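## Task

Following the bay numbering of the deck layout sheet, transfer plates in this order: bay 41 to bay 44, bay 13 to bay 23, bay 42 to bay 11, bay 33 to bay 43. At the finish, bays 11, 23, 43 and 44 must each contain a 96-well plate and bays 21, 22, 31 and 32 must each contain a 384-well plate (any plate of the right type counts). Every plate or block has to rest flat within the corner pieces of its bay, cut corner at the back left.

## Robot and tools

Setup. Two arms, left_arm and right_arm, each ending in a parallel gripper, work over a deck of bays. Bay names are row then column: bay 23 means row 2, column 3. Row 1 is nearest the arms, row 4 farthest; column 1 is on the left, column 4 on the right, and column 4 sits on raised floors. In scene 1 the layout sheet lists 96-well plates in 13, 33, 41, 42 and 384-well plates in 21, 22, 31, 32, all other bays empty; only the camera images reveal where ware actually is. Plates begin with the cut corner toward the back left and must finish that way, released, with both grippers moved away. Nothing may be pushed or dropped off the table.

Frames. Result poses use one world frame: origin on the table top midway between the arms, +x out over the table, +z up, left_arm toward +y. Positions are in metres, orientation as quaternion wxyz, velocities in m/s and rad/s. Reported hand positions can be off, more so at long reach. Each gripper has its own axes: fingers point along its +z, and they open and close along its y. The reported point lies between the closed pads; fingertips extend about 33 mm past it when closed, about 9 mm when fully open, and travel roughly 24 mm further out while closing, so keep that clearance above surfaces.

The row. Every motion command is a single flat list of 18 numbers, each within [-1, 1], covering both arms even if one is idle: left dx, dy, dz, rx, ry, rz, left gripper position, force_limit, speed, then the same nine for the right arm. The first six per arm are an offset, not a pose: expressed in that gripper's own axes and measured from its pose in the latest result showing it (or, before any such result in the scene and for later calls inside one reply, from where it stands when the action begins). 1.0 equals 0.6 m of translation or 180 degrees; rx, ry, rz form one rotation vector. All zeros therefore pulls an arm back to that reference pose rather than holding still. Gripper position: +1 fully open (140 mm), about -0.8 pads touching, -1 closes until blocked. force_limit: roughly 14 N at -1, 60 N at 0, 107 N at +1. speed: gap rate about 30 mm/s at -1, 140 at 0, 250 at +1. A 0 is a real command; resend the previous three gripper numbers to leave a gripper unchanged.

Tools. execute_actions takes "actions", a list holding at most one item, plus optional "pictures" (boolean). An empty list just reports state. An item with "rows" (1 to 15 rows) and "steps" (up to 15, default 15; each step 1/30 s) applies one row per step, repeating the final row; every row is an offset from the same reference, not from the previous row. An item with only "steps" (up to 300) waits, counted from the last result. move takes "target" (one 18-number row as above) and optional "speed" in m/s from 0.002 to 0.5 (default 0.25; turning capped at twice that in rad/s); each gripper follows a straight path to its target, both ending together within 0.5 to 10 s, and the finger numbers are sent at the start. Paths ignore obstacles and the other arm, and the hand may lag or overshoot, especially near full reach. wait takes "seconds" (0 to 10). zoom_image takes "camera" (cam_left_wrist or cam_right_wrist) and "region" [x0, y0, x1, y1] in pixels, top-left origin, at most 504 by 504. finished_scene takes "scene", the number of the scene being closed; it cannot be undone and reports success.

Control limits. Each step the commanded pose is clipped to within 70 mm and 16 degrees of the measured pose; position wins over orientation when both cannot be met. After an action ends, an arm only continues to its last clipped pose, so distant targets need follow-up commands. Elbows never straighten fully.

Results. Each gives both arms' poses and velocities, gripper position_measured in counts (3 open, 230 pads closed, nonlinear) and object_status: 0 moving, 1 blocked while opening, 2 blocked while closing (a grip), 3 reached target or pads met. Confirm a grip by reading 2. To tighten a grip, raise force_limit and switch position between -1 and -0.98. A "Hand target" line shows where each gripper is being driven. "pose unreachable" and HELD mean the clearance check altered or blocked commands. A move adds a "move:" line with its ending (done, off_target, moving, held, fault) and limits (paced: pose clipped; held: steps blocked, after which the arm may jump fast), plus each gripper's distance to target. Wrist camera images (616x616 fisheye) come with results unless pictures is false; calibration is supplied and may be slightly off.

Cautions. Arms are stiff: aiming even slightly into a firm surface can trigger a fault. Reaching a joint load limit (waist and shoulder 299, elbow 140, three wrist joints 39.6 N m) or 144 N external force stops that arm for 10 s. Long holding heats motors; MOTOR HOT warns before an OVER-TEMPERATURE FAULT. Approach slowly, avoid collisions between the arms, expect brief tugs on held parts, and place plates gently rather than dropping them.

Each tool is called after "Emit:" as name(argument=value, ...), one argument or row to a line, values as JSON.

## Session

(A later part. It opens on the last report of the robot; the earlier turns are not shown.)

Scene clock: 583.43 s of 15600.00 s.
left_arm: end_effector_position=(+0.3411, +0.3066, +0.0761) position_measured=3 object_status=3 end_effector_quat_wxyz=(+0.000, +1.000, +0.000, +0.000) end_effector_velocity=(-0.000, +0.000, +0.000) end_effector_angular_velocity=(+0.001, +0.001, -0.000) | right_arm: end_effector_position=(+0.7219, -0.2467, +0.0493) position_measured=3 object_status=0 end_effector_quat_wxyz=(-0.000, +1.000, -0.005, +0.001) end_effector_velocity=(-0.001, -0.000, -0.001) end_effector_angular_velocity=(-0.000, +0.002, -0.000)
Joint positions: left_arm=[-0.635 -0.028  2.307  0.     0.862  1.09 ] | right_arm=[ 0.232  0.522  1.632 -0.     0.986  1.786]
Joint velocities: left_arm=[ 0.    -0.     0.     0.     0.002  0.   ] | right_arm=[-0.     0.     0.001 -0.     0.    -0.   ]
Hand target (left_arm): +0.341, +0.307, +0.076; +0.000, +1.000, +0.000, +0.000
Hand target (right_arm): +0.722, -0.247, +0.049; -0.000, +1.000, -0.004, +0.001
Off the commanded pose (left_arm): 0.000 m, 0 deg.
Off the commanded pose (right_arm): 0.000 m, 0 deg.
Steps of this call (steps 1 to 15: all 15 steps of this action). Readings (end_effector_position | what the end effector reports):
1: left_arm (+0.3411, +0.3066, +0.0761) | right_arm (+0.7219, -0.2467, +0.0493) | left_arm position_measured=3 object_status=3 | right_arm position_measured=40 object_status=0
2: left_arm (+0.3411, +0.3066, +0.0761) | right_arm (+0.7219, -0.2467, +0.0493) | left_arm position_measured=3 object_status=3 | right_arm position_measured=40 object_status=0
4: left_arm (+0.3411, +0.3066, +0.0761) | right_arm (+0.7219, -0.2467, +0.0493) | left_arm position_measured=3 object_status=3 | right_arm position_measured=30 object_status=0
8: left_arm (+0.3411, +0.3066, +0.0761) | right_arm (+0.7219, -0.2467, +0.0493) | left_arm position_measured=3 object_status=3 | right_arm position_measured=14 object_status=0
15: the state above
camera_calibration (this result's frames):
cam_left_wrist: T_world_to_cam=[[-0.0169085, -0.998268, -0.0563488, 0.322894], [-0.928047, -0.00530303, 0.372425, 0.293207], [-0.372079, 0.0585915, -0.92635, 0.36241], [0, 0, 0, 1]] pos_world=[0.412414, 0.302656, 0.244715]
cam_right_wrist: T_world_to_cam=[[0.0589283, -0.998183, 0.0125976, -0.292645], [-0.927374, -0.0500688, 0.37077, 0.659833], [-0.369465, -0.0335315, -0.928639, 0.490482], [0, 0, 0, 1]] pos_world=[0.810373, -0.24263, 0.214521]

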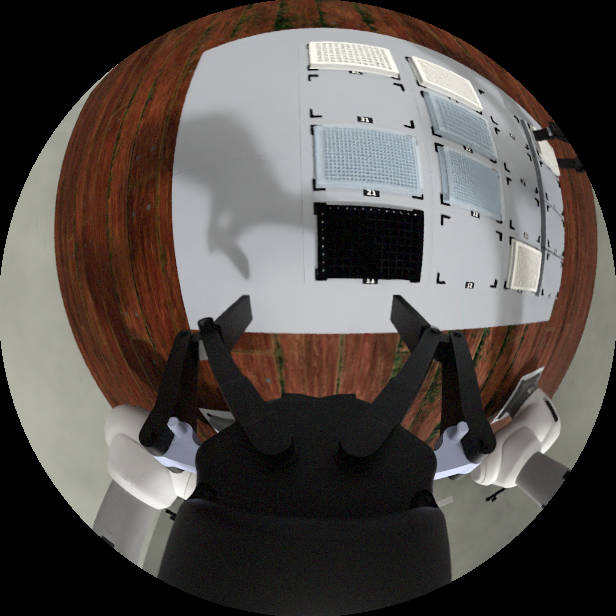

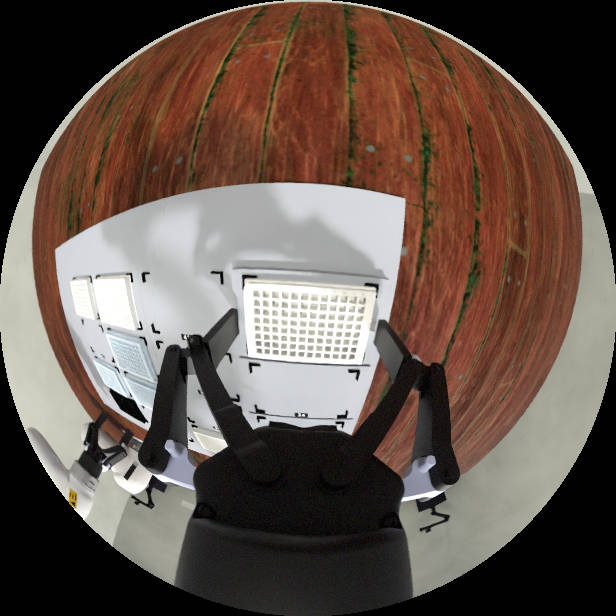

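Emit:
move(
  target=[0, 0, 0, 0, 0, 0, 1, 0, -0.6, 0, 0, -0.043, 0, 0, 0, 1, 0, -0.6],
  speed=0.15,
)

Emit:
move(
  target=[0, 0, 0, 0, 0, 0, 1, 0, -0.6, -0.1855, -0.5458, 0.0417, 0, 0, -0.003, 1, 0, -0.6],
  speed=0.3,
)

Emit:
move(
  target=[0, 0, 0, 0, 0, 0, 1, 0, -0.6, 0, 0, 0.02, 0, 0, 0, 1, 0, -0.6],
  speed=0.06,
)

Emit:
zoom_image(
  camera="cam_right_wrist",
  region=[220, 255, 400, 375],
)

Scene clock: 626.27 s of 15600.00 s.
left_arm: end_effector_position=(+0.3411, +0.3066, +0.0761) position_measured=3 object_status=3 end_effector_quat_wxyz=(+0.000, +1.000, +0.000, +0.000) end_effector_velocity=(+0.000, +0.000, -0.000) end_effector_angular_velocity=(+0.000, +0.000, +0.000) | right_arm: end_effector_position=(+0.7219, -0.2467, +0.0751) position_measured=3 object_status=3 end_effector_quat_wxyz=(-0.000, +1.000, -0.004, +0.001) end_effector_velocity=(-0.000, -0.000, +0.000) end_effector_angular_velocity=(-0.001, +0.000, -0.000)
Joint positions: left_arm=[-0.635 -0.028  2.307  0.     0.862  1.09 ] | right_arm=[ 0.232  0.5    1.614 -0.     1.026  1.786]
Joint velocities: left_arm=[ 0.  0.  0. -0. -0.  0.] | right_arm=[ 0.    -0.    -0.    -0.001  0.001  0.001]
Hand target (left_arm): +0.341, +0.307, +0.076; +0.000, +1.000, +0.000, +0.000
Hand target (right_arm): +0.722, -0.247, +0.075; -0.000, +1.000, -0.005, +0.001
Off the commanded pose (left_arm): 0.000 m, 0 deg.
Off the commanded pose (right_arm): 0.000 m, 0 deg.
After step 90, 39.10 s passed at rest.
move: done
camera_calibration (this result's frames):
cam_left_wrist: T_world_to_cam=[[-0.0169084, -0.998268, -0.0563488, 0.322894], [-0.928047, -0.00530311, 0.372425, 0.293207], [-0.372079, 0.0585914, -0.92635, 0.36241], [0, 0, 0, 1]] pos_world=[0.412415, 0.302656, 0.244715]
cam_right_wrist: T_world_to_cam=[[0.0589844, -0.998179, 0.0126071, -0.293013], [-0.927363, -0.0501166, 0.370791, 0.650193], [-0.369484, -0.0335623, -0.928631, 0.514405], [0, 0, 0, 1]] pos_world=[0.810313, -0.242629, 0.2403]

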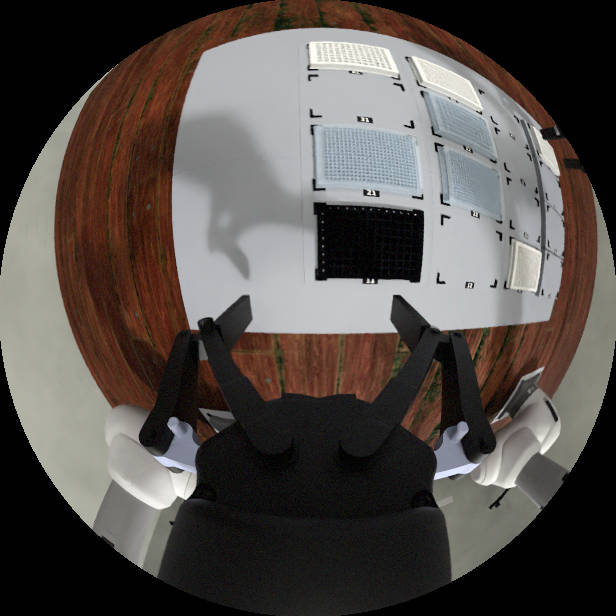

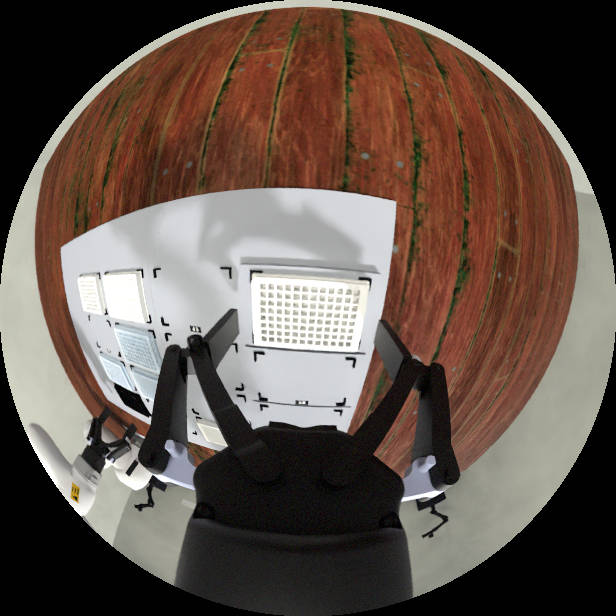

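Scene clock: 627.87 s of 15600.00 s.
left_arm: end_effector_position=(+0.3411, +0.3066, +0.0761) position_measured=3 object_status=3 end_effector_quat_wxyz=(+0.000, +1.000, +0.000, +0.000) end_effector_velocity=(-0.000, -0.000, -0.000) end_effector_angular_velocity=(+0.000, +0.001, +0.001) | right_arm: end_effector_position=(+0.6133, +0.0817, +0.0503) position_measured=3 object_status=3 end_effector_quat_wxyz=(-0.000, +1.000, +0.000, +0.001) end_effector_velocity=(-0.001, +0.001, -0.002) end_effector_angular_velocity=(-0.000, +0.001, +0.000)
Joint positions: left_arm=[-0.635 -0.028  2.307  0.     0.862  1.09 ] | right_arm=[ 0.664  0.592  1.512 -0.     1.036  2.209]
Joint velocities: left_arm=[-0.     0.001 -0.    -0.     0.    -0.001] | right_arm=[ 0.001  0.002  0.     0.001 -0.001  0.001]
Hand target (left_arm): +0.341, +0.307, +0.076; +0.000, +1.000, +0.000, +0.000
Hand target (right_arm): +0.613, +0.082, +0.050; -0.000, +1.000, +0.000, +0.001
Off the commanded pose (left_arm): 0.000 m, 0 deg.
Off the commanded pose (right_arm): 0.000 m, 0 deg.
move: done
camera_calibration (this result's frames):
cam_left_wrist: T_world_to_cam=[[-0.0169083, -0.998268, -0.0563487, 0.322894], [-0.928047, -0.00530316, 0.372425, 0.293207], [-0.372078, 0.0585913, -0.92635, 0.36241], [0, 0, 0, 1]] pos_world=[0.412415, 0.302656, 0.244716]
cam_right_wrist: T_world_to_cam=[[0.0683277, -0.99759, 0.012104, 0.0357439], [-0.926879, -0.0589868, 0.370697, 0.575642], [-0.36909, -0.0365478, -0.928675, 0.462307], [0, 0, 0, 1]] pos_world=[0.701741, 0.0865093, 0.215511]

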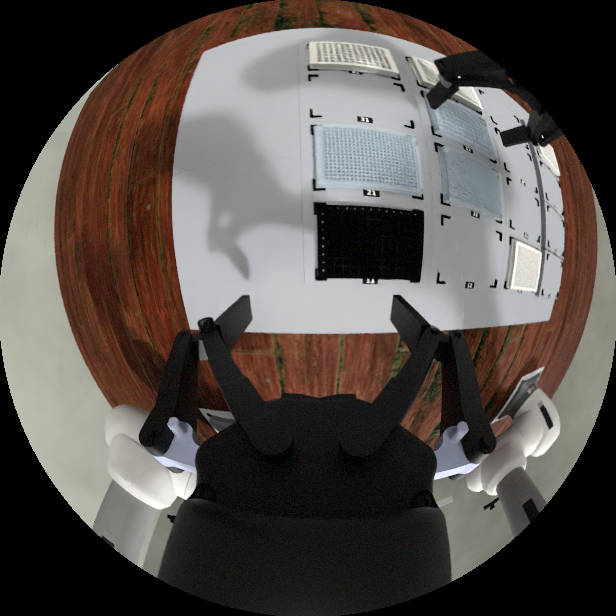

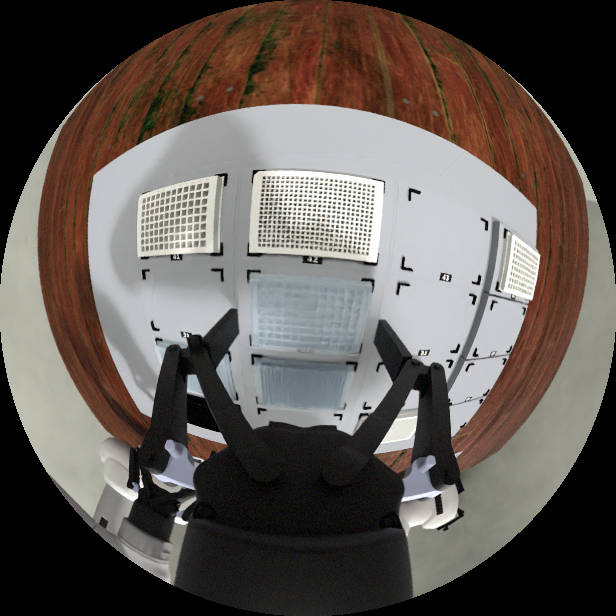

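Scene clock: 628.57 s of 15600.00 s.
left_arm: end_effector_position=(+0.3411, +0.3066, +0.0761) position_measured=3 object_status=3 end_effector_quat_wxyz=(+0.000, +1.000, +0.000, +0.000) end_effector_velocity=(-0.000, +0.000, -0.000) end_effector_angular_velocity=(-0.000, +0.000, +0.001) | right_arm: end_effector_position=(+0.6134, +0.0817, +0.0383) position_measured=3 object_status=3 end_effector_quat_wxyz=(-0.000, +1.000, +0.000, +0.001) end_effector_velocity=(+0.000, +0.000, +0.001) end_effector_angular_velocity=(+0.000, -0.001, +0.000)
Joint positions: left_arm=[-0.635 -0.028  2.307  0.     0.862  1.09 ] | right_arm=[ 0.664  0.602  1.52  -0.     1.018  2.209]
Joint velocities: left_arm=[ 0.001  0.    -0.    -0.     0.    -0.   ] | right_arm=[ 0.    -0.001 -0.    -0.    -0.    -0.   ]
Hand target (left_arm): +0.341, +0.307, +0.076; +0.000, +1.000, +0.000, +0.000
Hand target (right_arm): +0.613, +0.082, +0.038; -0.000, +1.000, +0.000, +0.001
Off the commanded pose (left_arm): 0.000 m, 0 deg.
Off the commanded pose (right_arm): 0.000 m, 0 deg.
move: done
camera_calibration (this result's frames):
cam_left_wrist: T_world_to_cam=[[-0.0169086, -0.998268, -0.0563487, 0.322894], [-0.928047, -0.00530291, 0.372425, 0.293207], [-0.372079, 0.0585914, -0.92635, 0.36241], [0, 0, 0, 1]] pos_world=[0.412415, 0.302656, 0.244715]
cam_right_wrist: T_world_to_cam=[[0.0683509, -0.997588, 0.012093, 0.0359089], [-0.926882, -0.0590128, 0.370684, 0.580104], [-0.369077, -0.0365454, -0.92868, 0.451179], [0, 0, 0, 1]] pos_world=[0.701753, 0.0865444, 0.203532]

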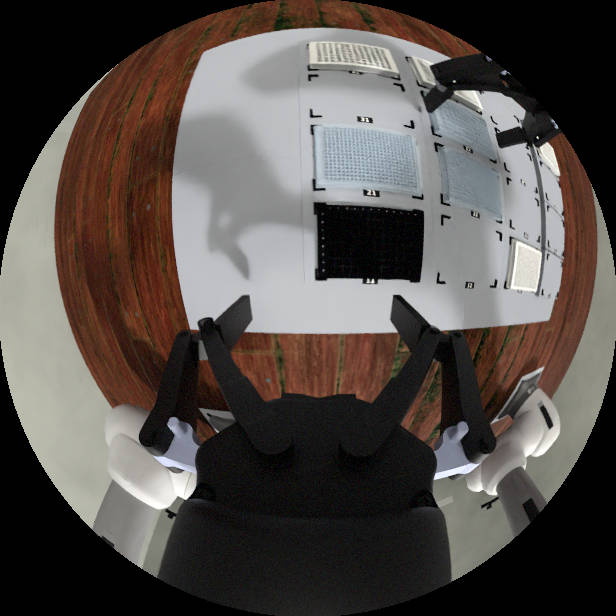

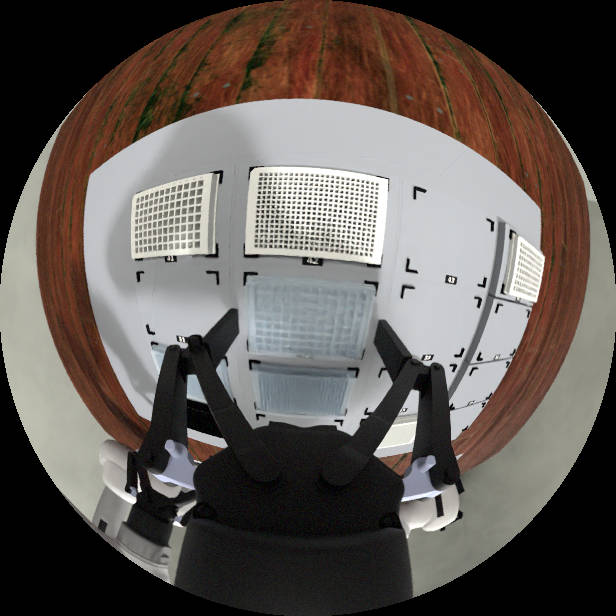

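Region (220, 255, 400, 375) of cam_right_wrist's 616x616 image, scaled by 2.800, with more detail than that image has.

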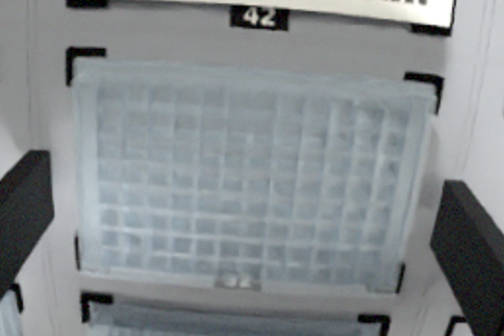

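Emit:
zoom_image(
  camera="cam_right_wrist",
  region=[480, 215, 560, 315],
)

Emit:
move(
  target=[0, 0, 0, 0, 0, 0, 1, 0, -0.6, 0.0008, 0.0007, 0.0108, 0, 0, 0, 1, 0, -0.6],
  speed=0.03,
)

Emit:
execute_actions(
  actions=[
    {"rows": [[0,0,0,0,0,0,1,0,-0.6,0,0,0,0,0,0,-1,0,-0.6]], "steps": 15},
  ],
)

Emit:
zoom_image(
  camera="cam_right_wrist",
  region=[220, 255, 400, 375],
)

Emit:
move(
  target=[0, 0, 0, 0, 0, 0, 1, 0, -0.6, 0, 0, -0.05, 0, 0, 0, -1, 0, -0.6],
  speed=0.1,
)

Emit:
zoom_image(
  camera="cam_right_wrist",
  region=[230, 240, 390, 300],
)

Region (480, 215, 560, 315) of cam_right_wrist's 616x616 image, scaled by 5.040, with more detail than that image has; it fills the left 403 columns of this view, and the rest is white.

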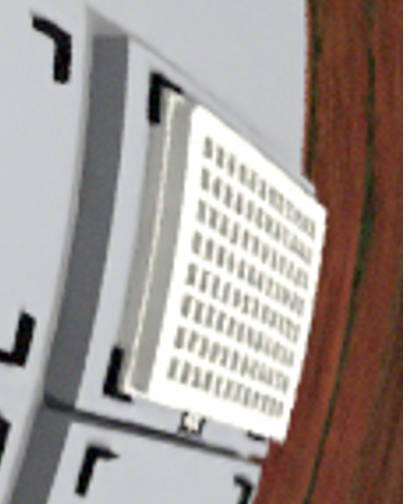

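Scene clock: 641.70 s of 15600.00 s.
left_arm: end_effector_position=(+0.3411, +0.3066, +0.0761) position_measured=3 object_status=3 end_effector_quat_wxyz=(+0.000, +1.000, +0.000, +0.000) end_effector_velocity=(+0.000, -0.000, -0.000) end_effector_angular_velocity=(-0.000, +0.000, -0.000) | right_arm: end_effector_position=(+0.6138, +0.0813, +0.0319) position_measured=3 object_status=3 end_effector_quat_wxyz=(-0.000, +1.000, +0.000, +0.001) end_effector_velocity=(-0.000, +0.000, +0.002) end_effector_angular_velocity=(+0.001, -0.001, +0.001)
Joint positions: left_arm=[-0.635 -0.028  2.307  0.     0.862  1.09 ] | right_arm=[ 0.663  0.608  1.524 -0.     1.009  2.208]
Joint velocities: left_arm=[-0.     0.001 -0.    -0.    -0.001  0.   ] | right_arm=[ 0.    -0.002 -0.     0.     0.001 -0.001]
Hand target (left_arm): +0.341, +0.307, +0.076; +0.000, +1.000, +0.000, +0.000
Hand target (right_arm): +0.614, +0.081, +0.032; -0.000, +1.000, +0.000, +0.001
Off the commanded pose (left_arm): 0.000 m, 0 deg.
Off the commanded pose (right_arm): 0.000 m, 0 deg.
After step 90, 9.43 s passed at rest.
move: done
camera_calibration (this result's frames):
cam_left_wrist: T_world_to_cam=[[-0.0169083, -0.998268, -0.0563486, 0.322894], [-0.928047, -0.00530312, 0.372425, 0.293207], [-0.372079, 0.0585913, -0.92635, 0.36241], [0, 0, 0, 1]] pos_world=[0.412415, 0.302656, 0.244715]
cam_right_wrist: T_world_to_cam=[[0.0683576, -0.997588, 0.012087, 0.0355448], [-0.926884, -0.0590216, 0.370677, 0.582937], [-0.36907, -0.0365419, -0.928683, 0.445335], [0, 0, 0, 1]] pos_world=[0.702245, 0.0861383, 0.197064]

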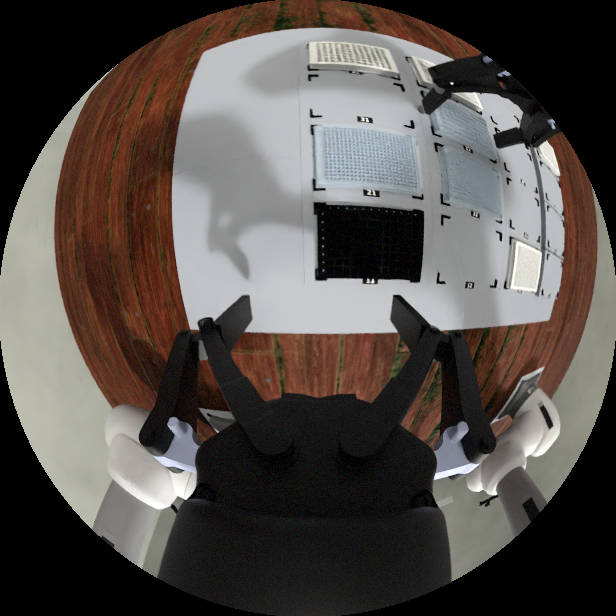

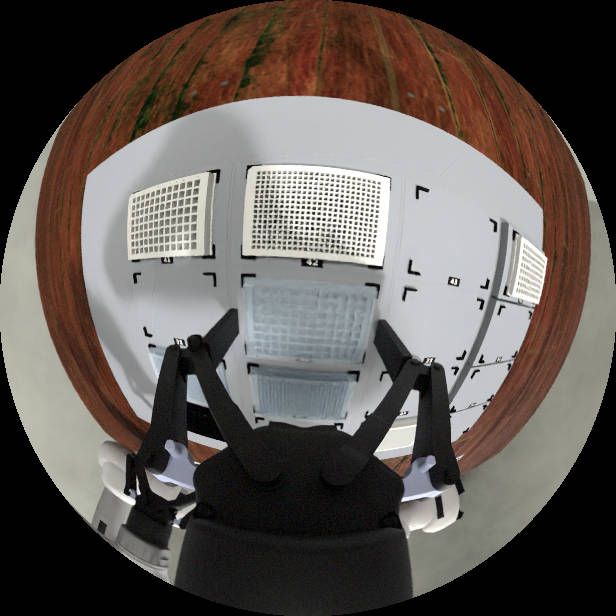

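Scene clock: 642.20 s of 15600.00 s.
left_arm: end_effector_position=(+0.3411, +0.3066, +0.0761) position_measured=3 object_status=3 end_effector_quat_wxyz=(+0.000, +1.000, +0.000, +0.000) end_effector_velocity=(-0.000, +0.000, -0.000) end_effector_angular_velocity=(+0.001, +0.001, -0.001) | right_arm: end_effector_position=(+0.6139, +0.0814, +0.0320) position_measured=37 object_status=0 end_effector_quat_wxyz=(-0.000, +1.000, +0.000, +0.001) end_effector_velocity=(-0.001, -0.001, -0.001) end_effector_angular_velocity=(-0.003, +0.002, +0.000)
Joint positions: left_arm=[-0.635 -0.028  2.307  0.     0.862  1.09 ] | right_arm=[ 0.663  0.607  1.524 -0.     1.009  2.208]
Joint velocities: left_arm=[-0.     0.     0.    -0.     0.001  0.001] | right_arm=[-0.     0.     0.002 -0.001  0.001  0.   ]
Hand target (left_arm): +0.341, +0.307, +0.076; +0.000, +1.000, +0.000, +0.000
Hand target (right_arm): +0.614, +0.081, +0.032; -0.000, +1.000, +0.000, +0.001
Off the commanded pose (left_arm): 0.000 m, 0 deg.
Off the commanded pose (right_arm): 0.000 m, 0 deg.
Steps of this call (steps 1 to 15: all 15 steps of this action). Readings (end_effector_position | what the end effector reports):
1: left_arm (+0.3411, +0.3066, +0.0761) | right_arm (+0.6138, +0.0813, +0.0319) | left_arm position_measured=3 object_status=3 | right_arm position_measured=3 object_status=0
2: left_arm (+0.3411, +0.3066, +0.0761) | right_arm (+0.6138, +0.0813, +0.0319) | left_arm position_measured=3 object_status=3 | right_arm position_measured=4 object_status=0
4: left_arm (+0.3411, +0.3066, +0.0761) | right_arm (+0.6138, +0.0813, +0.0319) | left_arm position_measured=3 object_status=3 | right_arm position_measured=12 object_status=0
8: left_arm (+0.3411, +0.3066, +0.0761) | right_arm (+0.6138, +0.0813, +0.0319) | left_arm position_measured=3 object_status=3 | right_arm position_measured=28 object_status=0
15: the state above
camera_calibration (this result's frames):
cam_left_wrist: T_world_to_cam=[[-0.0169083, -0.998268, -0.0563487, 0.322894], [-0.928047, -0.0053031, 0.372425, 0.293207], [-0.372079, 0.0585913, -0.92635, 0.36241], [0, 0, 0, 1]] pos_world=[0.412415, 0.302656, 0.244715]
cam_right_wrist: T_world_to_cam=[[0.0683566, -0.997589, 0.01199, 0.0355911], [-0.926938, -0.059062, 0.370537, 0.583004], [-0.368936, -0.0364427, -0.92874, 0.445367], [0, 0, 0, 1]] pos_world=[0.702287, 0.086169, 0.197179]

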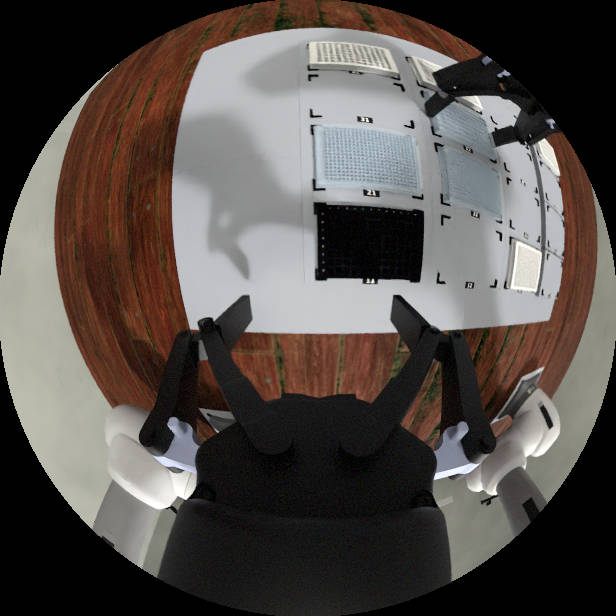

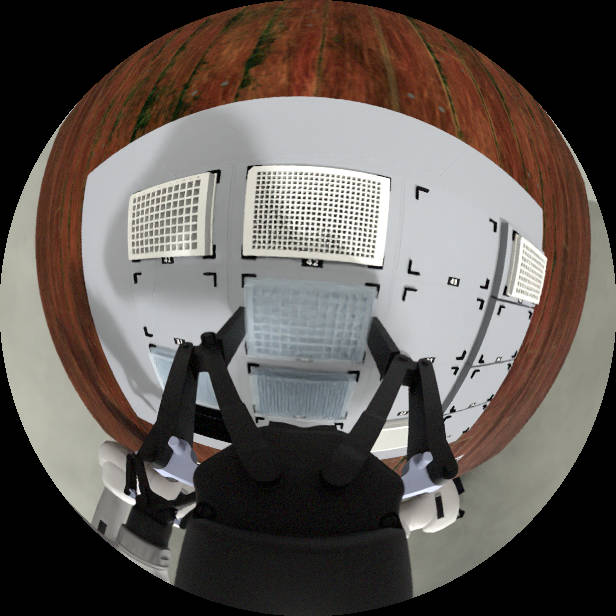

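Region (220, 255, 400, 375) of cam_right_wrist's 616x616 image, scaled by 2.800, with more detail than that image has.

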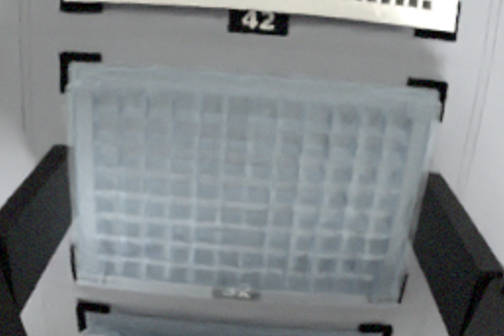

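Scene clock: 643.17 s of 15600.00 s.
left_arm: end_effector_position=(+0.3411, +0.3066, +0.0761) position_measured=3 object_status=3 end_effector_quat_wxyz=(+0.000, +1.000, +0.000, +0.000) end_effector_velocity=(-0.000, +0.000, -0.000) end_effector_angular_velocity=(+0.000, +0.000, -0.000) | right_arm: end_effector_position=(+0.6138, +0.0813, +0.0619) position_measured=39 object_status=2 end_effector_quat_wxyz=(-0.000, +1.000, +0.000, +0.001) end_effector_velocity=(+0.001, -0.001, +0.001) end_effector_angular_velocity=(-0.001, -0.001, +0.001)
Joint positions: left_arm=[-0.635 -0.028  2.307  0.     0.862  1.09 ] | right_arm=[ 0.663  0.583  1.504 -0.     1.053  2.208]
Joint velocities: left_arm=[ 0.     0.     0.    -0.     0.     0.001] | right_arm=[-0.    -0.    -0.001 -0.002  0.001 -0.   ]
Hand target (left_arm): +0.341, +0.307, +0.076; +0.000, +1.000, +0.000, +0.000
Hand target (right_arm): +0.614, +0.081, +0.062; -0.000, +1.000, +0.000, +0.001
Off the commanded pose (left_arm): 0.000 m, 0 deg.
Off the commanded pose (right_arm): 0.000 m, 0 deg.
move: done
camera_calibration (this result's frames):
cam_left_wrist: T_world_to_cam=[[-0.0169085, -0.998268, -0.0563488, 0.322894], [-0.928047, -0.00530302, 0.372425, 0.293207], [-0.372079, 0.0585915, -0.92635, 0.36241], [0, 0, 0, 1]] pos_world=[0.412415, 0.302656, 0.244715]
cam_right_wrist: T_world_to_cam=[[0.068332, -0.99759, 0.0120719, 0.0351537], [-0.926901, -0.0590049, 0.370639, 0.571775], [-0.369033, -0.036516, -0.928699, 0.473174], [0, 0, 0, 1]] pos_world=[0.702194, 0.0860849, 0.227089]

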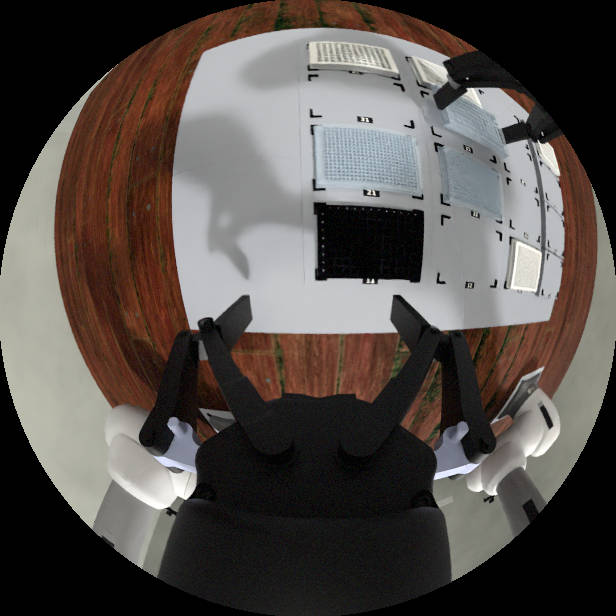

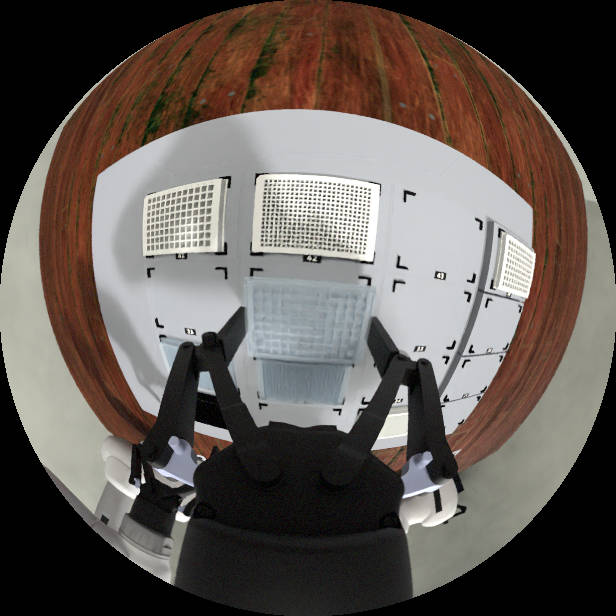

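Region (230, 240, 390, 300) of cam_right_wrist's 616x616 image, scaled by 3.150, with more detail than that image has; it fills the top 189 rows of this view, and the rest is white.

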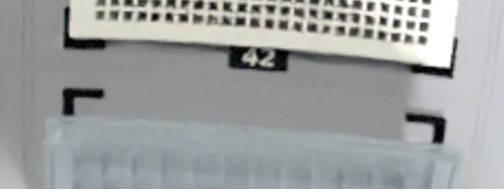

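Emit:
move(
  target=[0.6348, 0.0443, 0.0268, 0, 0, 0, 1, 0, -0.6, -0.1783, 0.2733, 0, 0, 0, 0, -1, 0, -0.6],
  speed=0.3,
)

Emit:
zoom_image(
  camera="cam_right_wrist",
  region=[230, 240, 390, 300],
)

Emit:
move(
  target=[0, 0.3283, 0.025, 0, 0, 0, 1, 0, -0.6, 0, 0, 0.0333, 0, 0, 0, -1, 0, -0.6],
  speed=0.2,
)

Emit:
zoom_image(
  camera="cam_right_wrist",
  region=[220, 255, 400, 375],
)

Emit:
zoom_image(
  camera="cam_left_wrist",
  region=[230, 240, 410, 360],
)

Scene clock: 675.60 s of 15600.00 s.
left_arm: end_effector_position=(+0.7220, +0.2798, +0.0603) position_measured=3 object_status=3 end_effector_quat_wxyz=(+0.000, +1.000, +0.000, +0.000) end_effector_velocity=(+0.000, +0.000, -0.000) end_effector_angular_velocity=(+0.000, -0.000, -0.001) | right_arm: end_effector_position=(+0.5070, -0.0828, +0.0615) position_measured=39 object_status=2 end_effector_quat_wxyz=(-0.000, +1.000, +0.000, +0.001) end_effector_velocity=(+0.000, +0.000, +0.000) end_effector_angular_velocity=(+0.001, -0.001, -0.001)
Joint positions: left_arm=[-0.437  0.517  1.617 -0.     1.007  1.287] | right_arm=[ 0.557  0.334  1.9   -0.     0.906  2.102]
Joint velocities: left_arm=[ 0.     0.    -0.     0.    -0.     0.001] | right_arm=[-0.    -0.    -0.     0.001 -0.001 -0.   ]
Hand target (left_arm): +0.722, +0.280, +0.060; +0.000, +1.000, +0.000, +0.000
Hand target (right_arm): +0.507, -0.083, +0.061; -0.000, +1.000, +0.000, +0.001
Off the commanded pose (left_arm): 0.001 m, 0 deg.
Off the commanded pose (right_arm): 0.000 m, 0 deg.
After step 90, 25.47 s passed at rest.
move: done; limits=paced,held; held on 6 of 119 steps (left_arm)
pose unreachable (left arm): on one or more control steps of this call this arm could not follow its commanded pose, so it was not sent that pose on those steps. It may still have moved: this result reports where it is.
cause: the commanded pose would bring a part of the arm too close to another arm (a part of this arm just beyond joint 5 (wrist pitch) and a part of the other arm just beyond its joint 4 (forearm roll)).
camera_calibration (this result's frames):
cam_left_wrist: T_world_to_cam=[[-0.0169017, -0.998264, -0.0564272, 0.301665], [-0.928061, -0.00533635, 0.372389, 0.652471], [-0.372044, 0.0586619, -0.92636, 0.49106], [0, 0, 0, 1]] pos_world=[0.793327, 0.275816, 0.228947]
cam_right_wrist: T_world_to_cam=[[0.0684195, -0.997583, 0.0121464, -0.121308], [-0.926887, -0.0590576, 0.370666, 0.463278], [-0.369053, -0.0366191, -0.928687, 0.427387], [0, 0, 0, 1]] pos_world=[0.595435, -0.078004, 0.226661]

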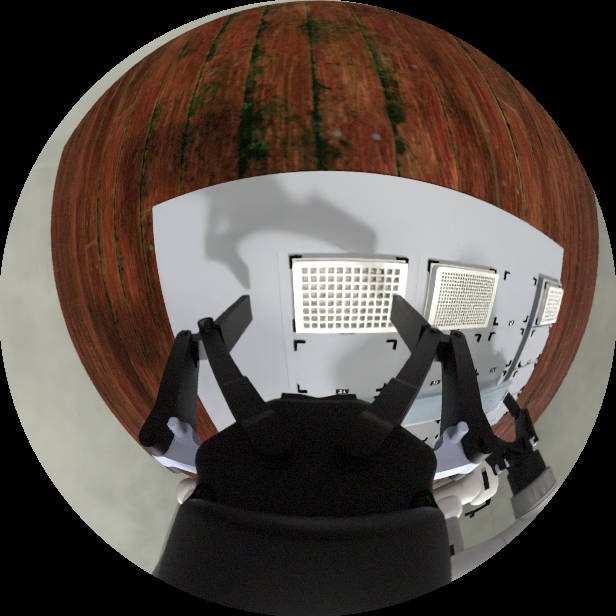

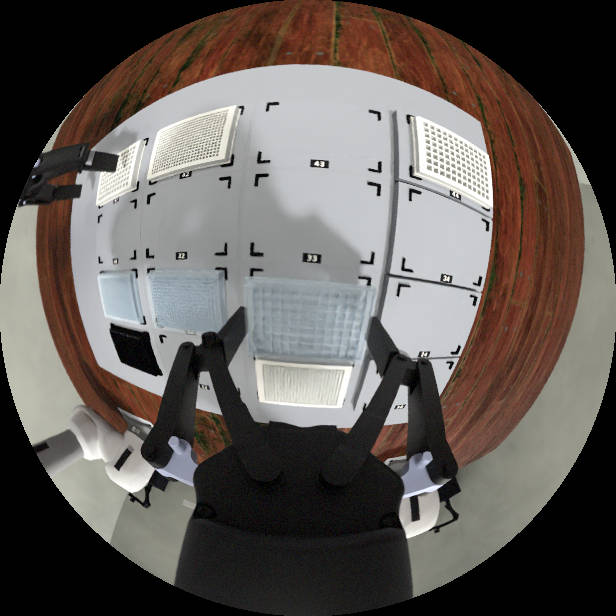

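Region (230, 240, 390, 300) of cam_right_wrist's 616x616 image, scaled by 3.150, with more detail than that image has; it fills the top 189 rows of this view, and the rest is white.

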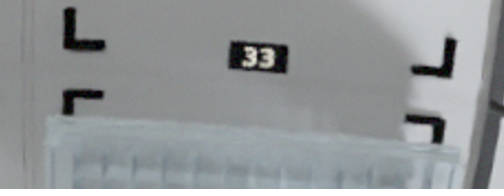

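Scene clock: 676.97 s of 15600.00 s.
left_arm: end_effector_position=(+0.7220, +0.0829, +0.0454) position_measured=3 object_status=3 end_effector_quat_wxyz=(+0.000, +1.000, +0.000, +0.000) end_effector_velocity=(-0.000, -0.001, +0.000) end_effector_angular_velocity=(-0.000, +0.000, -0.002) | right_arm: end_effector_position=(+0.5071, -0.0828, +0.0415) position_measured=39 object_status=2 end_effector_quat_wxyz=(-0.000, +1.000, +0.000, +0.001) end_effector_velocity=(-0.001, -0.000, -0.000) end_effector_angular_velocity=(+0.000, +0.002, -0.001)
Joint positions: left_arm=[-0.661  0.624  1.466  0.     1.05   1.063] | right_arm=[ 0.557  0.356  1.914 -0.     0.87   2.102]
Joint velocities: left_arm=[-0.001  0.    -0.001 -0.     0.     0.001] | right_arm=[ 0.    -0.001  0.001  0.002  0.001  0.001]
Hand target (left_arm): +0.722, +0.083, +0.045; +0.000, +1.000, +0.000, +0.000
Hand target (right_arm): +0.507, -0.083, +0.041; -0.000, +1.000, +0.000, +0.001
Off the commanded pose (left_arm): 0.000 m, 0 deg.
Off the commanded pose (right_arm): 0.000 m, 0 deg.
move: done
camera_calibration (this result's frames):
cam_left_wrist: T_world_to_cam=[[-0.016844, -0.998271, -0.0563231, 0.104272], [-0.928051, -0.00535279, 0.372415, 0.657004], [-0.372073, 0.0585436, -0.926356, 0.488825], [0, 0, 0, 1]] pos_world=[0.793368, 0.0789904, 0.21402]
cam_right_wrist: T_world_to_cam=[[0.0684289, -0.997582, 0.0121281, -0.121042], [-0.926885, -0.059073, 0.370668, 0.47072], [-0.369056, -0.0366058, -0.928686, 0.408851], [0, 0, 0, 1]] pos_world=[0.595475, -0.0779759, 0.206681]

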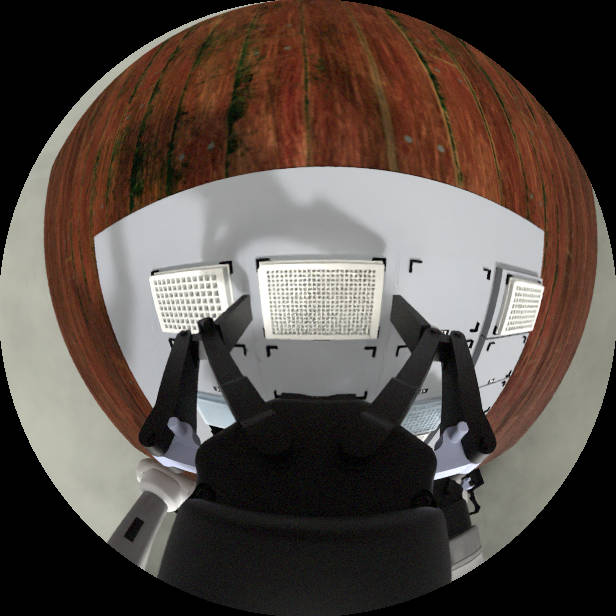

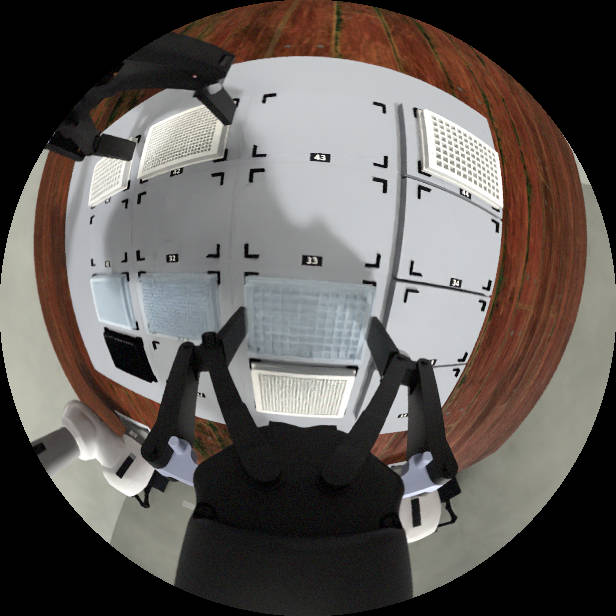

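Region (220, 255, 400, 375) of cam_right_wrist's 616x616 image, scaled by 2.800, with more detail than that image has.

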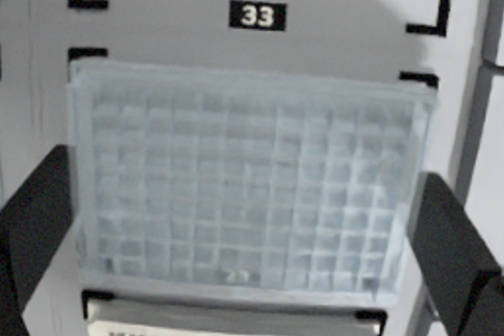

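Region (230, 240, 410, 360) of cam_left_wrist's 616x616 image, scaled by 2.800, with more detail than that image has.

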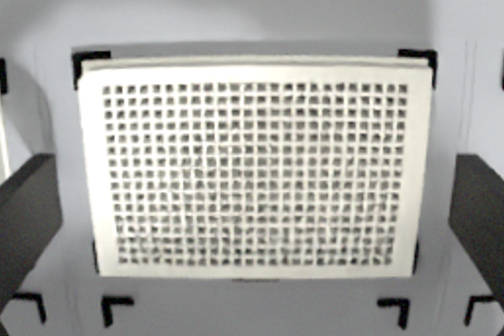

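Emit:
execute_actions(
  actions=[],
)

Scene clock: 703.40 s of 15600.00 s.
left_arm: end_effector_position=(+0.7220, +0.0829, +0.0454) position_measured=3 object_status=3 end_effector_quat_wxyz=(+0.000, +1.000, +0.000, +0.000) end_effector_velocity=(-0.000, -0.000, -0.000) end_effector_angular_velocity=(+0.001, +0.001, +0.001) | right_arm: end_effector_position=(+0.5071, -0.0828, +0.0415) position_measured=39 object_status=2 end_effector_quat_wxyz=(-0.000, +1.000, +0.000, +0.001) end_effector_velocity=(+0.001, +0.001, +0.001) end_effector_angular_velocity=(+0.002, -0.003, -0.000)
Joint positions: left_arm=[-0.661  0.624  1.466  0.     1.05   1.063] | right_arm=[ 0.557  0.356  1.914 -0.     0.87   2.102]
Joint velocities: left_arm=[-0.     0.     0.     0.     0.001 -0.001] | right_arm=[ 0.    -0.001 -0.     0.    -0.002  0.   ]
Hand target (left_arm): +0.722, +0.083, +0.045; +0.000, +1.000, +0.000, +0.000
Hand target (right_arm): +0.507, -0.083, +0.041; -0.000, +1.000, +0.000, +0.001
Off the commanded pose (left_arm): 0.000 m, 0 deg.
Off the commanded pose (right_arm): 0.000 m, 0 deg.
Steps of this call (steps 1 to 90: nothing new was sent; then 23.43 s passed at rest). Readings (end_effector_position | what the end effector reports):
1: left_arm (+0.7220, +0.0829, +0.0454) | right_arm (+0.5071, -0.0828, +0.0415) | left_arm position_measured=3 object_status=3 | right_arm position_measured=39 object_status=2
2: left_arm (+0.7220, +0.0829, +0.0454) | right_arm (+0.5071, -0.0828, +0.0415) | left_arm position_measured=3 object_status=3 | right_arm position_measured=39 object_status=2
4: left_arm (+0.7220, +0.0829, +0.0454) | right_arm (+0.5071, -0.0828, +0.0415) | left_arm position_measured=3 object_status=3 | right_arm position_measured=39 object_status=2
8: left_arm (+0.7220, +0.0829, +0.0454) | right_arm (+0.5071, -0.0828, +0.0415) | left_arm position_measured=3 object_status=3 | right_arm position_measured=39 object_status=2
90: the state above
camera_calibration (this result's frames):
cam_left_wrist: T_world_to_cam=[[-0.0169029, -0.998269, -0.056334, 0.104254], [-0.928048, -0.00530252, 0.372422, 0.656992], [-0.372076, 0.0585757, -0.926352, 0.488806], [0, 0, 0, 1]] pos_world=[0.793356, 0.0789249, 0.214002]
cam_right_wrist: T_world_to_cam=[[0.0684199, -0.997583, 0.0121041, -0.121018], [-0.926882, -0.0590733, 0.370674, 0.47073], [-0.369063, -0.0365806, -0.928684, 0.408843], [0, 0, 0, 1]] pos_world=[0.59548, -0.0779618, 0.206664]

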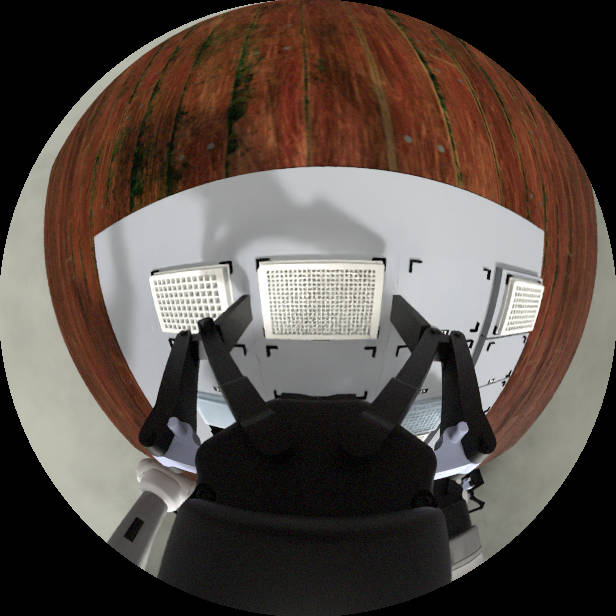

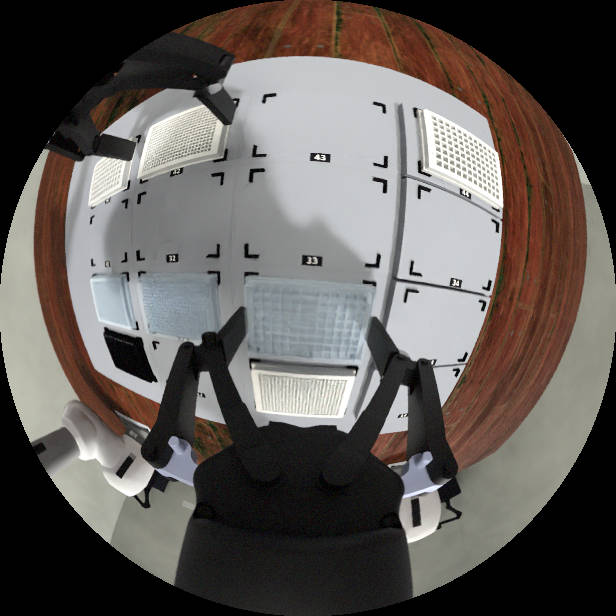

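Emit:
zoom_image(
  camera="cam_right_wrist",
  region=[220, 255, 400, 375],
)

Region (220, 255, 400, 375) of cam_right_wrist's 616x616 image, scaled by 2.800, with more detail than that image has.

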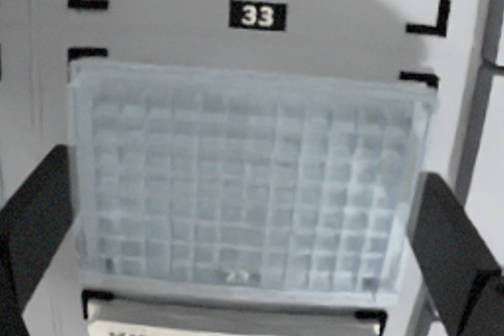

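Emit:
move(
  target=[0,0,0.0282,0,0,0,1,0,-0.6, 0,0,0.0083,0,0,0,-1,0,-0.6],
  speed=0.03,
)

Emit:
zoom_image(
  camera="cam_right_wrist",
  region=[220, 255, 400, 375],
)

Emit:
zoom_image(
  camera="cam_left_wrist",
  region=[230, 240, 410, 360],
)

Scene clock: 716.00 s of 15600.00 s.
left_arm: end_effector_position=(+0.7220, +0.0829, +0.0285) position_measured=3 object_status=3 end_effector_quat_wxyz=(+0.000, +1.000, +0.000, +0.000) end_effector_velocity=(-0.000, +0.000, -0.000) end_effector_angular_velocity=(+0.000, +0.001, -0.001) | right_arm: end_effector_position=(+0.5071, -0.0828, +0.0365) position_measured=39 object_status=2 end_effector_quat_wxyz=(-0.000, +1.000, +0.000, +0.001) end_effector_velocity=(-0.000, -0.001, +0.000) end_effector_angular_velocity=(-0.001, +0.000, +0.001)
Joint positions: left_arm=[-0.661  0.638  1.477  0.     1.026  1.063] | right_arm=[ 0.557  0.361  1.917 -0.     0.861  2.102]
Joint velocities: left_arm=[-0.     0.     0.     0.     0.     0.001] | right_arm=[-0.    -0.     0.    -0.001  0.001 -0.   ]
Hand target (left_arm): +0.722, +0.083, +0.028; +0.000, +1.000, +0.000, +0.000
Hand target (right_arm): +0.507, -0.083, +0.036; -0.000, +1.000, +0.000, +0.001
Off the commanded pose (left_arm): 0.000 m, 0 deg.
Off the commanded pose (right_arm): 0.000 m, 0 deg.
After step 90, 8.77 s passed at rest.
move: done
camera_calibration (this result's frames):
cam_left_wrist: T_world_to_cam=[[-0.0169086, -0.998269, -0.0563325, 0.103306], [-0.928057, -0.00529525, 0.3724, 0.663296], [-0.372054, 0.0585766, -0.926361, 0.473148], [0, 0, 0, 1]] pos_world=[0.79336, 0.0789239, 0.197114]
cam_right_wrist: T_world_to_cam=[[0.0684447, -0.997581, 0.0121231, -0.120971], [-0.926887, -0.0590899, 0.37066, 0.47259], [-0.369047, -0.0366065, -0.92869, 0.404218], [0, 0, 0, 1]] pos_world=[0.595493, -0.0779557, 0.201689]

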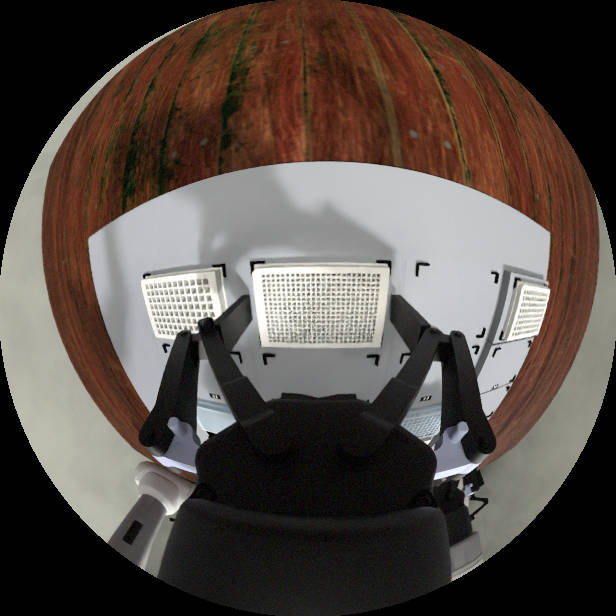

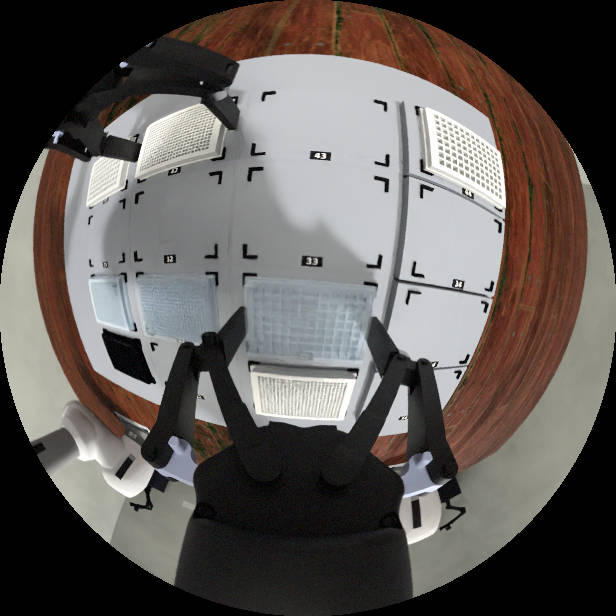

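Region (220, 255, 400, 375) of cam_right_wrist's 616x616 image, scaled by 2.800, with more detail than that image has.

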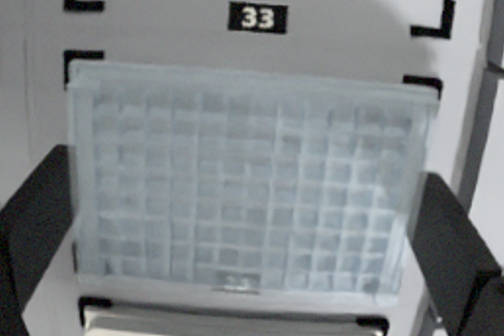

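Region (230, 240, 410, 360) of cam_left_wrist's 616x616 image, scaled by 2.800, with more detail than that image has.

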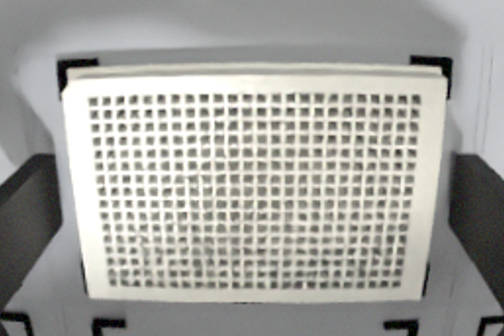

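Emit:
zoom_image(
  camera="cam_right_wrist",
  region=[235, 262, 295, 302],
)

Emit:
zoom_image(
  camera="cam_right_wrist",
  region=[330, 270, 390, 310],
)

Emit:
zoom_image(
  camera="cam_right_wrist",
  region=[235, 335, 375, 380],
)

Region (235, 262, 295, 302) of cam_right_wrist's 616x616 image, scaled by 8.400, with more detail than that image has.

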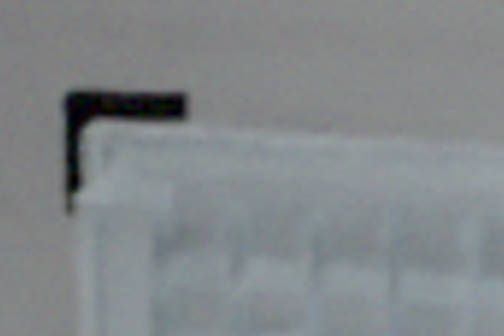

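Region (330, 270, 390, 310) of cam_right_wrist's 616x616 image, scaled by 8.400, with more detail than that image has.

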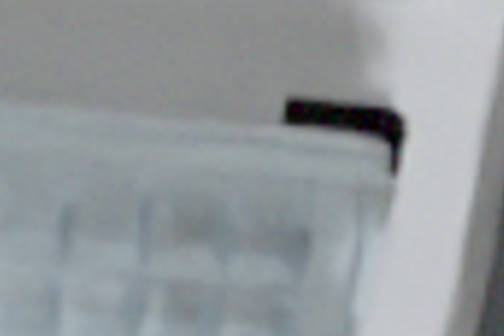

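Region (235, 335, 375, 380) of cam_right_wrist's 616x616 image, scaled by 3.600, with more detail than that image has; it fills the top 162 rows of this view, and the rest is white.

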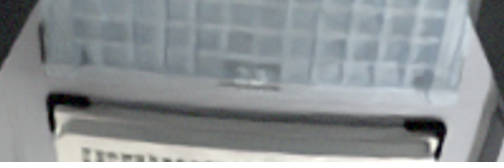

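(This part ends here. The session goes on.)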